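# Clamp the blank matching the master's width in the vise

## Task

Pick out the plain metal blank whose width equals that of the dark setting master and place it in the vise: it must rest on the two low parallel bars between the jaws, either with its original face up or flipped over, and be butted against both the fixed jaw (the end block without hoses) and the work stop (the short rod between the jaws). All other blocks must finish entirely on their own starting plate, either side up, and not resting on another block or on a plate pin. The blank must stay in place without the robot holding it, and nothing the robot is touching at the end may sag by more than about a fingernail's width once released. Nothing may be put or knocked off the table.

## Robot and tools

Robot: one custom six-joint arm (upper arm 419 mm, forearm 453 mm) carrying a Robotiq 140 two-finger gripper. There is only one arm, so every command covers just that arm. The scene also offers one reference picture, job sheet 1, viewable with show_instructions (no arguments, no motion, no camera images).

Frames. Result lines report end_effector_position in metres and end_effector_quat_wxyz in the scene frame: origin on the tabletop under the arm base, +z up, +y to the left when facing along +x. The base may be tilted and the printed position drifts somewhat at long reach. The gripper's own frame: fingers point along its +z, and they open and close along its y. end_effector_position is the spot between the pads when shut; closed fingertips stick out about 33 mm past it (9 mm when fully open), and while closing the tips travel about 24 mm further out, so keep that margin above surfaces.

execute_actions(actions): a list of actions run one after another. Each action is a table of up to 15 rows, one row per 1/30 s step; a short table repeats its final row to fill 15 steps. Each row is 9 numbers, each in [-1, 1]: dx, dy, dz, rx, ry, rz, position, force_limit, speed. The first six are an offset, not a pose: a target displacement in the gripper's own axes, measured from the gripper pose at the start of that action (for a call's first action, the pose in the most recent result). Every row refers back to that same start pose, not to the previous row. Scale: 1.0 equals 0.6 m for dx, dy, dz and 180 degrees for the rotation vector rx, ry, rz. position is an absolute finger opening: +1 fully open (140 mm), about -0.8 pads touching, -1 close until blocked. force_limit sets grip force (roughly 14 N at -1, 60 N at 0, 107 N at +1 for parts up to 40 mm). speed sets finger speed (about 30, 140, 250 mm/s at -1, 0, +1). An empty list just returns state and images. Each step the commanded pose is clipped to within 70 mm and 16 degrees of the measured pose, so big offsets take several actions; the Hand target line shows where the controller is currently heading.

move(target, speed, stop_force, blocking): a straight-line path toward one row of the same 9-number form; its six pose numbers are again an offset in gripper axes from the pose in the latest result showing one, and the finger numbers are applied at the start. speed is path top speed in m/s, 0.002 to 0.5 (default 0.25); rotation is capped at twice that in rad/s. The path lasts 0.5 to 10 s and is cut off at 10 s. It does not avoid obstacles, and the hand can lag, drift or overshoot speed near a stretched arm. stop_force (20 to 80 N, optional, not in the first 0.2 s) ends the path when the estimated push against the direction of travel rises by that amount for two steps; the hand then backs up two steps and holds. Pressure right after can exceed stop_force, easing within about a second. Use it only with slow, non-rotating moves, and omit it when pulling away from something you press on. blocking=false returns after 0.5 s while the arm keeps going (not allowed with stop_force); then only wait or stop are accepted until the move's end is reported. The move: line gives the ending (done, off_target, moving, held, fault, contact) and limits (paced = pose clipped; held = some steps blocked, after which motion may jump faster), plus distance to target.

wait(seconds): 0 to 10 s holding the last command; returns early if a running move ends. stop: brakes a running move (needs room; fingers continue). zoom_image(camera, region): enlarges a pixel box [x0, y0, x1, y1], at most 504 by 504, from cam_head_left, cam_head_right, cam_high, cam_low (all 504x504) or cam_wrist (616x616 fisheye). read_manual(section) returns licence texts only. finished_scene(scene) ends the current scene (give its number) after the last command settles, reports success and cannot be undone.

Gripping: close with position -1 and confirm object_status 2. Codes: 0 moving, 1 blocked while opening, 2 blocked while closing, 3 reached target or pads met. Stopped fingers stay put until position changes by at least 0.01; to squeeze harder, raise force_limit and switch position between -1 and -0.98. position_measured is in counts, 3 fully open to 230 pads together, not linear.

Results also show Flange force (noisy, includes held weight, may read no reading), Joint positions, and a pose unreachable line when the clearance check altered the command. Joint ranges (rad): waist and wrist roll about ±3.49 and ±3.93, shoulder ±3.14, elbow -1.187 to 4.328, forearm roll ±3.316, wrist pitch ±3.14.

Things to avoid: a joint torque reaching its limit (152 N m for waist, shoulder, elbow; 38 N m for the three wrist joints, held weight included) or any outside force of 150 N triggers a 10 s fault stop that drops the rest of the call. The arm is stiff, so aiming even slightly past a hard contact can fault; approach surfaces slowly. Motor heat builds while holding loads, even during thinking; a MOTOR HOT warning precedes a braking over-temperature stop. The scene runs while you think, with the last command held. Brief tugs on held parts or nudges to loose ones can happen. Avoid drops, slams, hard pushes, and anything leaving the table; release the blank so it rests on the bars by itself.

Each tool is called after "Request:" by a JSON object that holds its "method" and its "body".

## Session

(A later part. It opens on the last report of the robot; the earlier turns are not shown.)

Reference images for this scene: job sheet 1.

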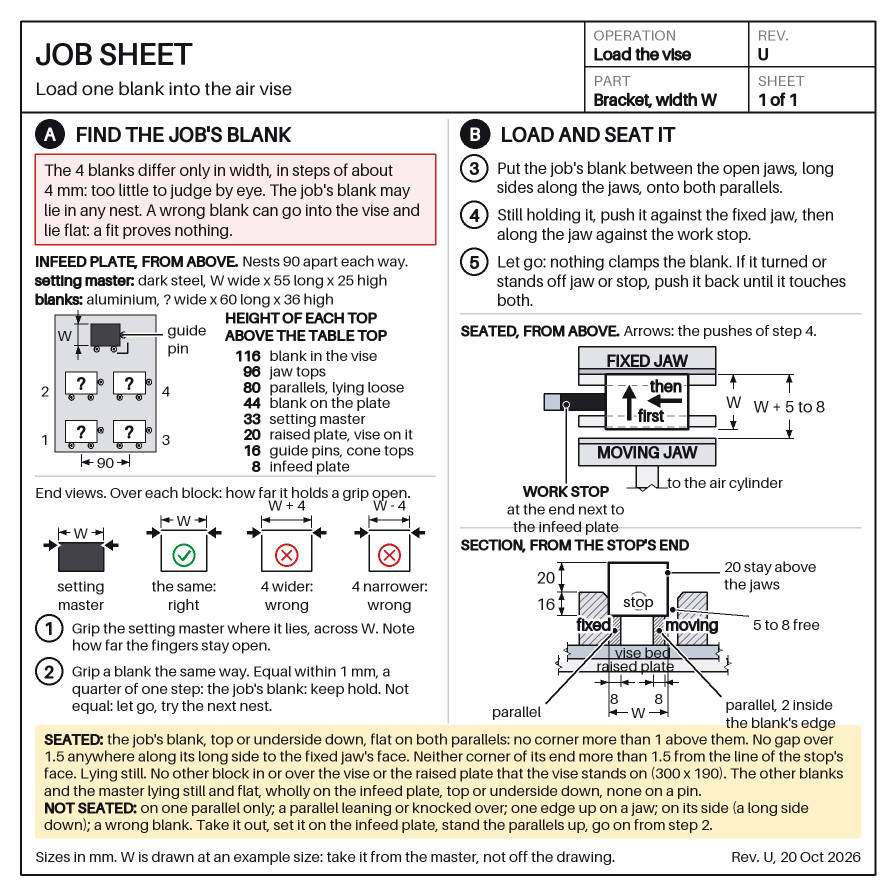

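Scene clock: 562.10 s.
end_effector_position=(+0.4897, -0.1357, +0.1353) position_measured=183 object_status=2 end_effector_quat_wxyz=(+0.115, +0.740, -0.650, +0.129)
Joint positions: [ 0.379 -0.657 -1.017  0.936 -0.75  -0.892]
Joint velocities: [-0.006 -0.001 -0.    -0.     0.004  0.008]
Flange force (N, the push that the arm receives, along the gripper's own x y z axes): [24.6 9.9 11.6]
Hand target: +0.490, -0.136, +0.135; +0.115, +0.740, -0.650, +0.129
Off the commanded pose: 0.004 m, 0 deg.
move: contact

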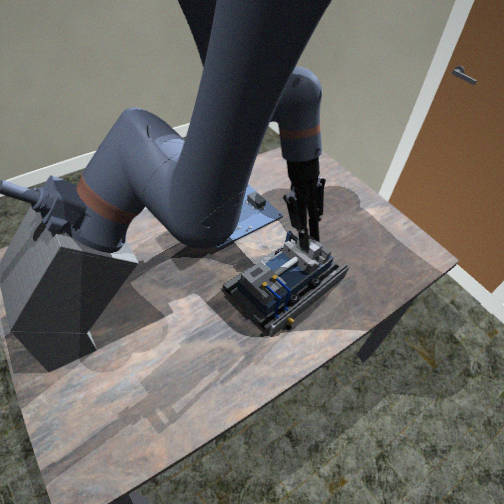

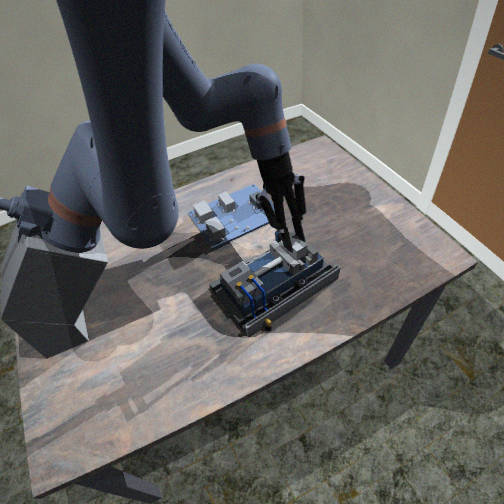

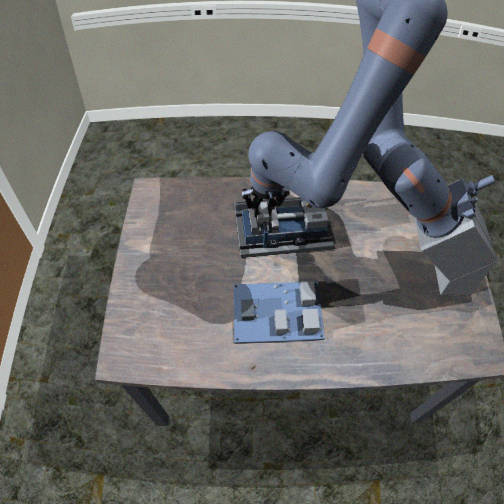

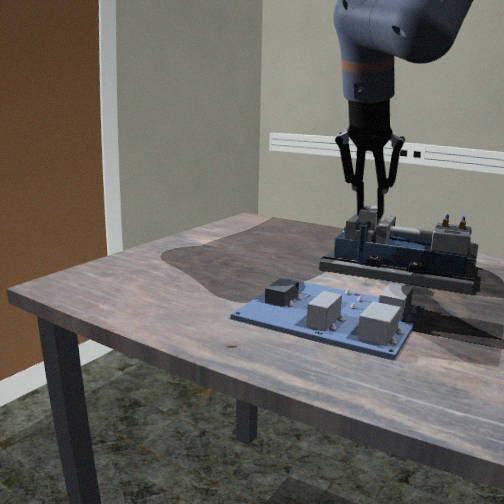

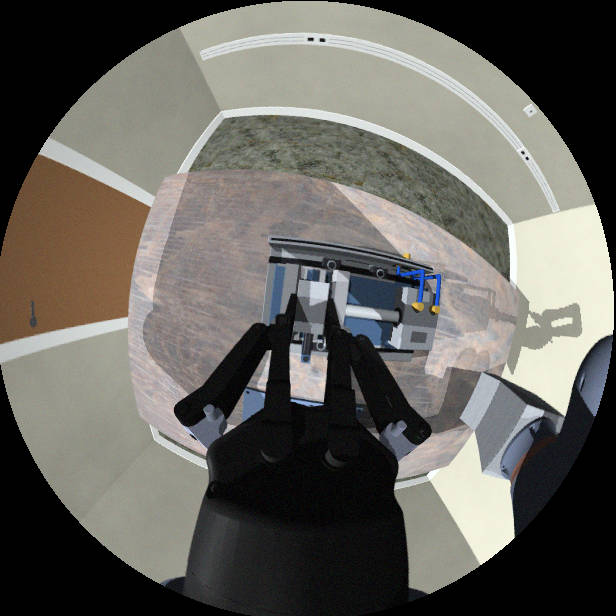

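Request:
{"method": "execute_actions", "body": {"actions": [[[0.00001,0,0.00013,0,0,0,-1,0,-0.4],[0.00001,0,0.00026,0,0,0,-1,0,-0.4],[0.00002,0,0.00039,0,0,0,-1,0,-0.4],[0.00003,0,0.00052,0,0,0,-1,0,-0.4],[0.00004,0,0.00065,0,0,0,-1,0,-0.4],[0.00004,0,0.00078,0,0,0,-1,0,-0.4],[0.00005,0,0.00091,0,0,0,-1,0,-0.4],[0.00006,0,0.00104,0,0,0,-1,0,-0.4],[0.00006,0,0.00117,0,0,0,-1,0,-0.4],[0.00007,0,0.00127,0,0,0,-1,0,-0.4]]]}}

Scene clock: 585.43 s.
end_effector_position=(+0.4898, -0.1359, +0.1346) position_measured=183 object_status=2 end_effector_quat_wxyz=(+0.115, +0.740, -0.650, +0.129)
Joint positions: [ 0.377 -0.655 -1.017  0.937 -0.746 -0.892]
Joint velocities: [-0.001  0.001 -0.     0.001  0.001 -0.   ]
Flange force (N, the push that the arm receives, along the gripper's own x y z axes): [10.8 17.7 -2.2]
Hand target: +0.490, -0.136, +0.135; +0.115, +0.740, -0.650, +0.129
Off the commanded pose: 0.000 m, 0 deg.

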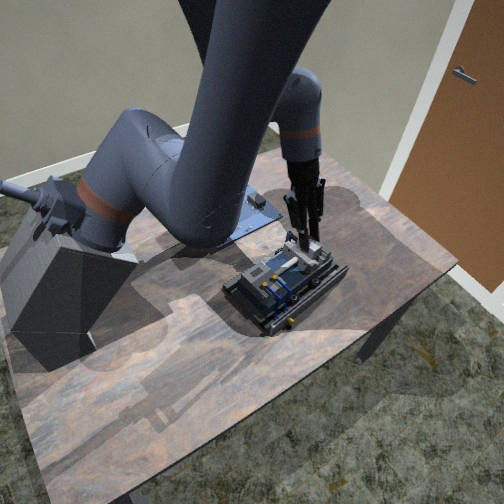

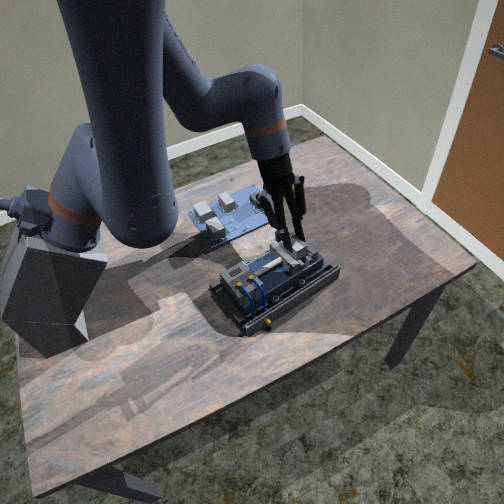

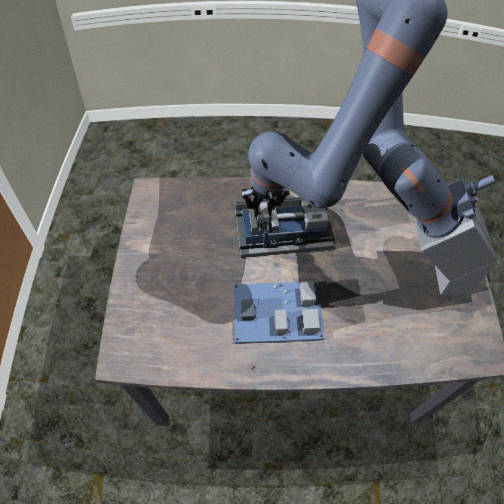

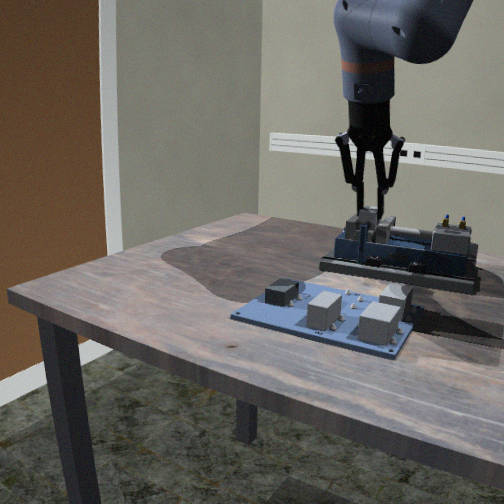

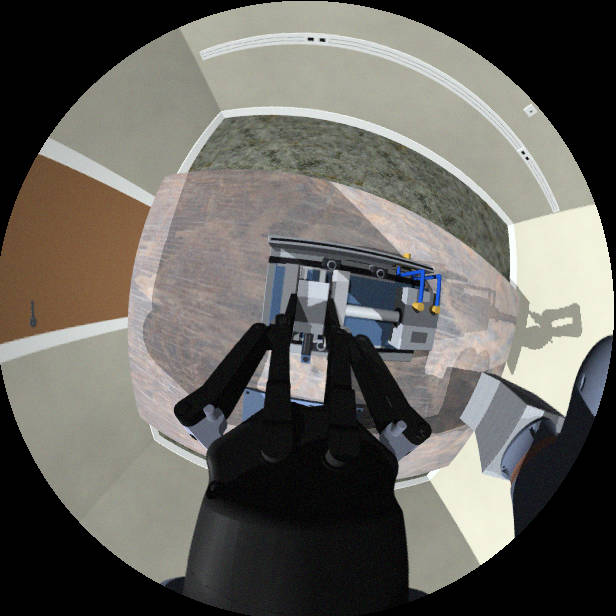

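Request:
{"method": "execute_actions", "body": {"actions": [[[0,0,0,0,0,0,-0.15,0,0],[0,0,0,0,0,0,-0.15,0,0],[0,0,0,0,0,0,-0.15,0,0],[0,0,0,0,0,0,-0.15,0,0],[0,0,0,0,0,0,-0.15,0,0],[0,0,0,0,0,0,-0.15,0,0],[0.00048,0,-0.00133,0,0,0,-0.15,0,0],[0.0018,0,-0.00493,0,0,0,-0.15,0,0],[0.00369,0,-0.01014,0,0,0,-0.15,0,0],[0.00594,0,-0.01633,0,0,0,-0.15,0,0],[0.00831,0,-0.02282,0,0,0,-0.15,0,0],[0.01056,0,-0.02901,0,0,0,-0.15,0,0],[0.01245,0,-0.03422,0,0,0,-0.15,0,0],[0.01377,0,-0.03782,0,0,0,-0.15,0,0],[0.01425,0,-0.03915,0,0,0,-0.15,0,0]]]}}

Request:
{"method": "execute_actions", "body": {"actions": []}}

Request:
{"method": "zoom_image", "body": {"camera": "cam_wrist", "region": [265, 250, 365, 355]}}

Scene clock: 600.23 s.
end_effector_position=(+0.4901, -0.1364, +0.1501) position_measured=148 object_status=3 end_effector_quat_wxyz=(+0.114, +0.740, -0.650, +0.129)
Joint positions: [ 0.411 -0.701 -1.008  0.902 -0.805 -0.858]
Joint velocities: [ 0.197 -0.252  0.059 -0.18  -0.334  0.177]
Flange force (N, the push that the arm receives, along the gripper's own x y z axes): [0.7 8.7 -1.6]
Hand target: +0.490, -0.136, +0.158; +0.114, +0.741, -0.650, +0.129
Off the commanded pose: 0.010 m, 0 deg.

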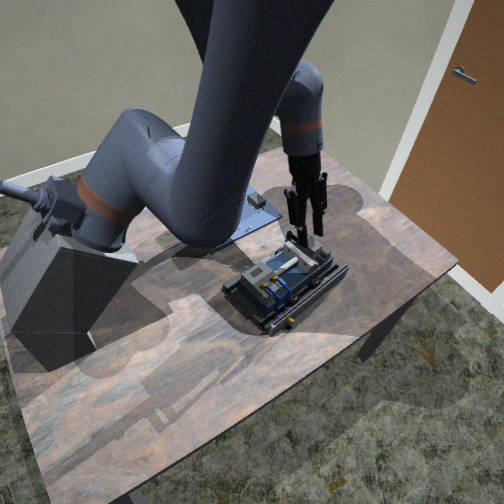

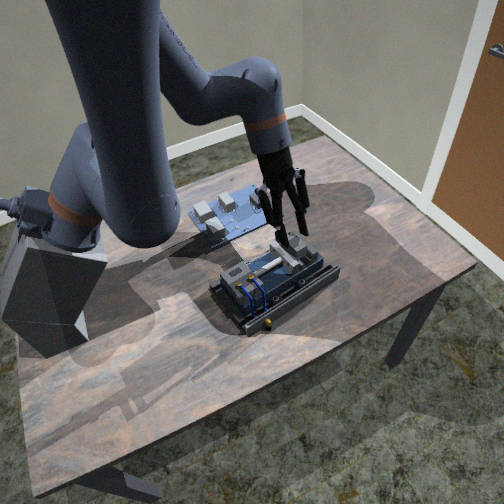

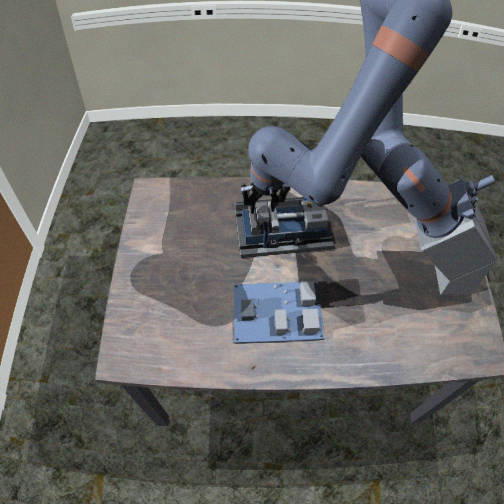

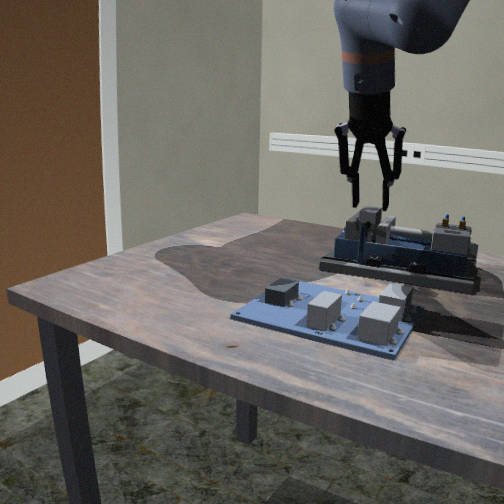

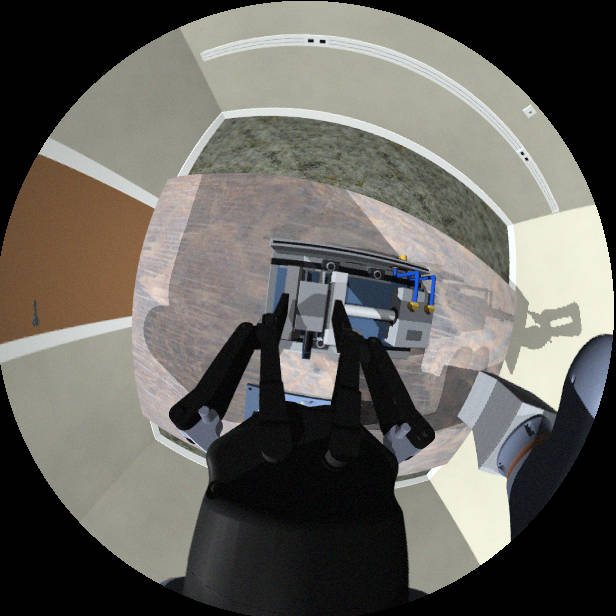

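Scene clock: 600.23 s.
end_effector_position=(+0.4901, -0.1364, +0.1501) position_measured=148 object_status=3 end_effector_quat_wxyz=(+0.114, +0.740, -0.650, +0.129)
Joint positions: [ 0.411 -0.701 -1.008  0.902 -0.805 -0.858]
Joint velocities: [ 0.197 -0.252  0.059 -0.18  -0.334  0.177]
Flange force (N, the push that the arm receives, along the gripper's own x y z axes): [0.7 8.7 -1.6]
Hand target: +0.490, -0.136, +0.158; +0.114, +0.741, -0.650, +0.129
Off the commanded pose: 0.010 m, 0 deg.

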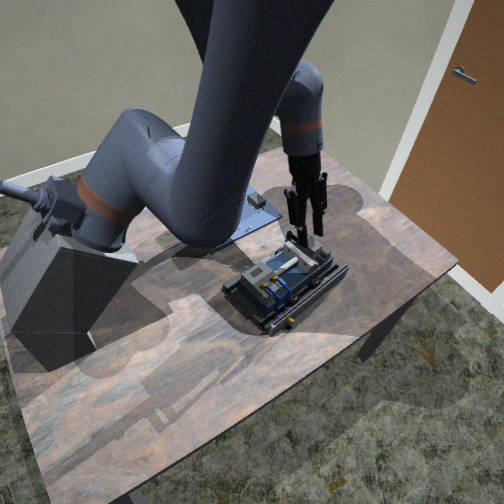

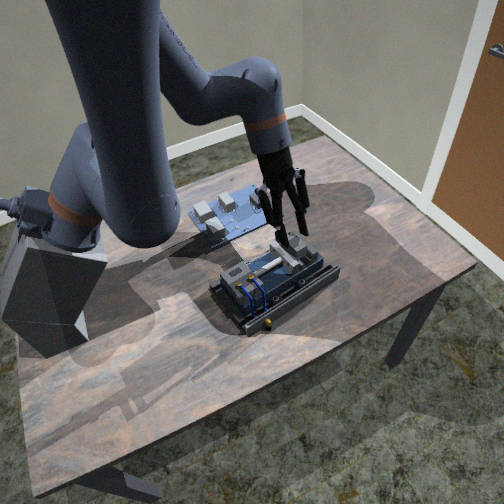

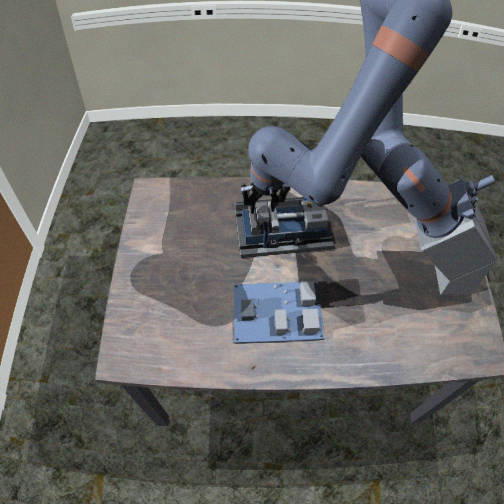

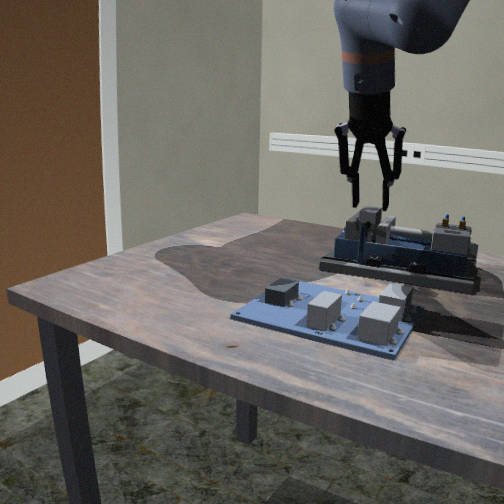

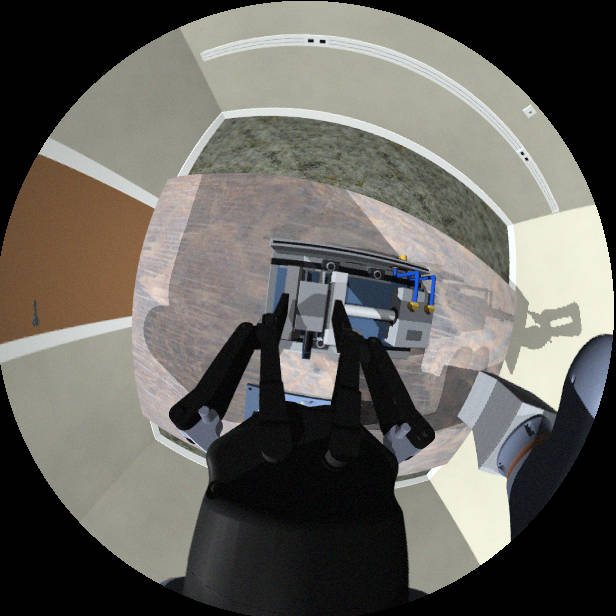

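Region (265, 250, 365, 355) of cam_wrist's 616x616 image, scaled by 4.800, with more detail than that image has; it fills the left 480 columns of this view, and the rest is white.

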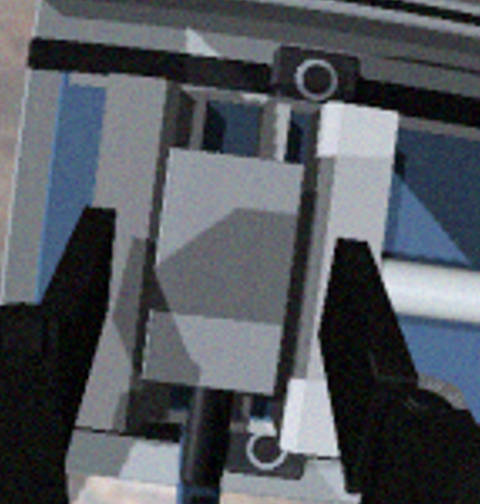

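Request:
{"method": "execute_actions", "body": {"actions": []}}

Request:
{"method": "zoom_image", "body": {"camera": "cam_wrist", "region": [280, 265, 345, 345]}}

Request:
{"method": "zoom_image", "body": {"camera": "cam_head_right", "region": [255, 215, 335, 285]}}

Request:
{"method": "zoom_image", "body": {"camera": "cam_low", "region": [225, 190, 485, 360]}}

Request:
{"method": "zoom_image", "body": {"camera": "cam_high", "region": [225, 195, 335, 350]}}

Scene clock: 609.90 s.
end_effector_position=(+0.4901, -0.1364, +0.1582) position_measured=148 object_status=3 end_effector_quat_wxyz=(+0.114, +0.741, -0.650, +0.129)
Joint positions: [ 0.431 -0.724 -1.002  0.885 -0.838 -0.842]
Joint velocities: [ 0.001  0.    -0.    -0.001 -0.    -0.   ]
Flange force (N, the push that the arm receives, along the gripper's own x y z axes): [-2.3 4.9 1.3]
Hand target: +0.490, -0.136, +0.158; +0.114, +0.741, -0.650, +0.129
Off the commanded pose: 0.002 m, 0 deg.

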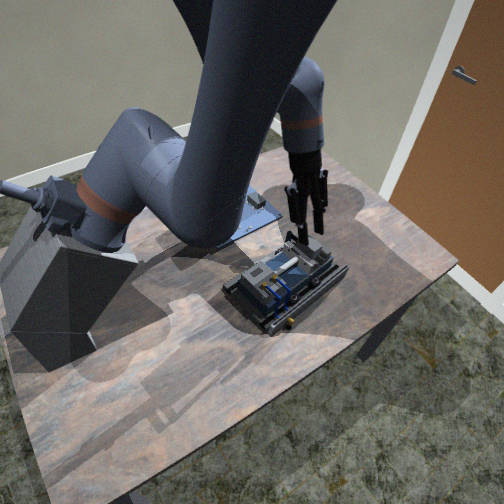

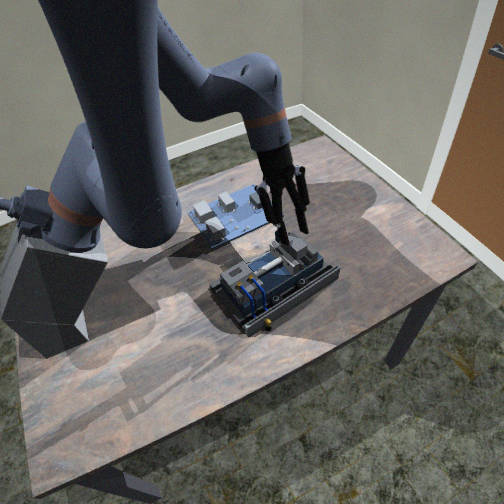

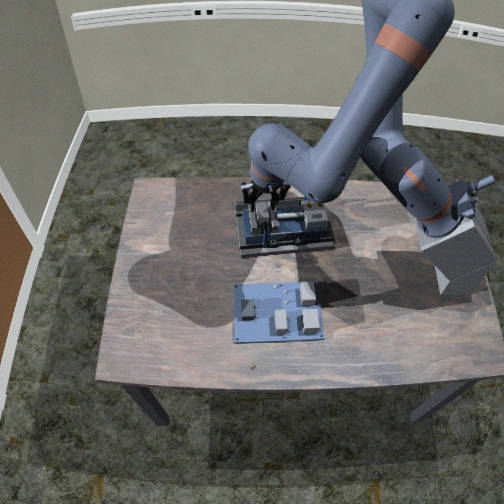

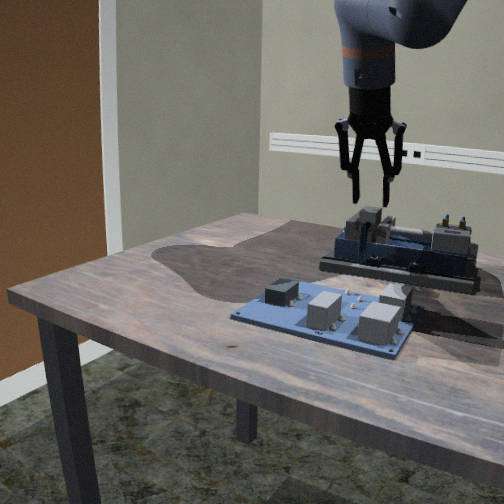

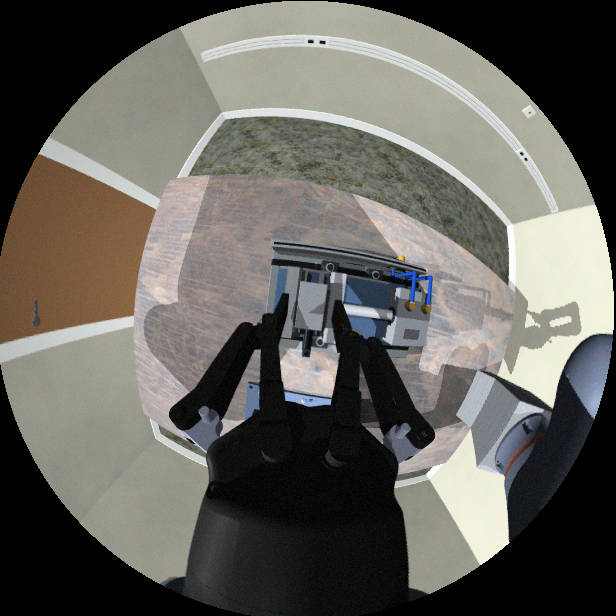

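Region (280, 265, 345, 345) of cam_wrist's 616x616 image, scaled by 6.300, with more detail than that image has; it fills the left 410 columns of this view, and the rest is white.

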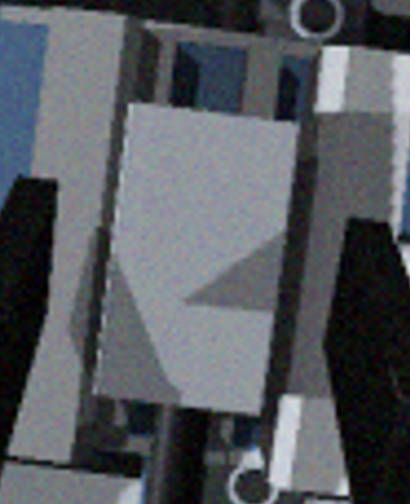

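Region (255, 215, 335, 285) of cam_head_right's 504x504 image, scaled by 6.300, with more detail than that image has; it fills the top 441 rows of this view, and the rest is white.

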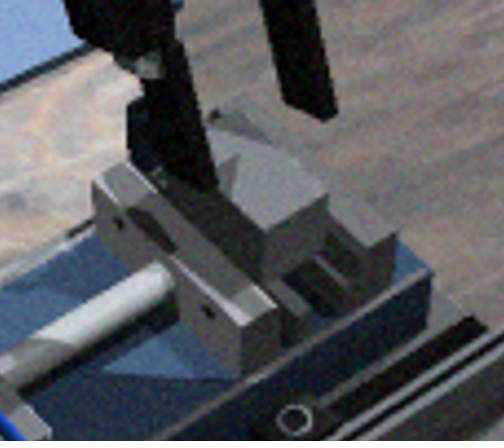

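Region (225, 190, 485, 360) of cam_low's 504x504 image, scaled by 1.938, with more detail than that image has; it fills the top 330 rows of this view, and the rest is white.

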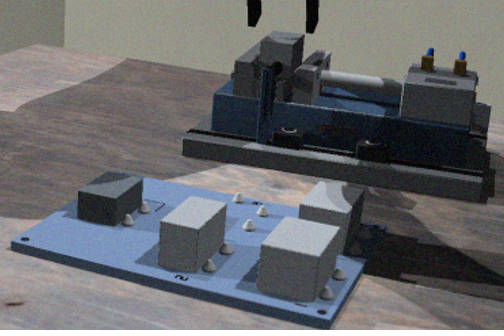

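Region (225, 195, 335, 350) of cam_high's 504x504 image, scaled by 3.252, with more detail than that image has; it fills the left 358 columns of this view, and the rest is white.

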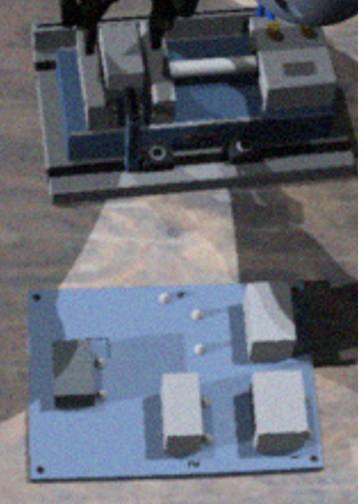

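Request:
{"method": "zoom_image", "body": {"camera": "cam_wrist", "region": [288, 265, 318, 300]}}

Request:
{"method": "zoom_image", "body": {"camera": "cam_wrist", "region": [284, 308, 314, 343]}}

Request:
{"method": "zoom_image", "body": {"camera": "cam_high", "region": [248, 200, 288, 245]}}

Region (288, 265, 318, 300) of cam_wrist's 616x616 image, scaled by 14.400, with more detail than that image has; it fills the left 432 columns of this view, and the rest is white.

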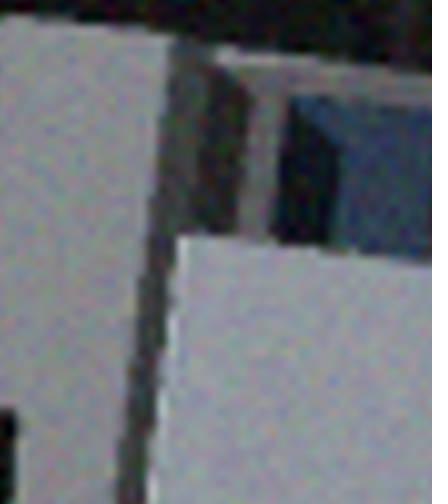

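Region (284, 308, 314, 343) of cam_wrist's 616x616 image, scaled by 14.400, with more detail than that image has; it fills the left 432 columns of this view, and the rest is white.

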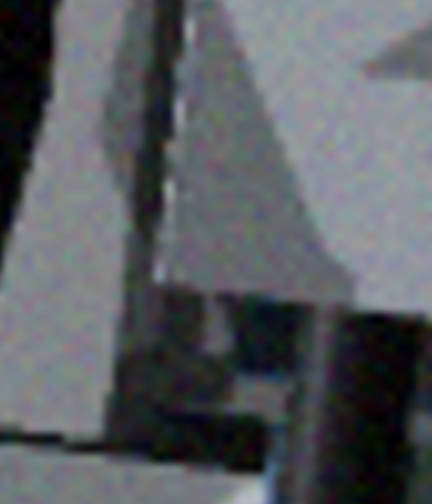

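Region (248, 200, 288, 245) of cam_high's 504x504 image, scaled by 11.200, with more detail than that image has.

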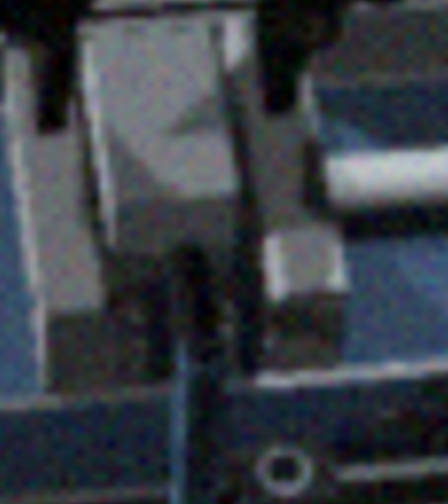

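Request:
{"method": "finished_scene", "body": {"scene": 2}}

The scene is finished: the task was done.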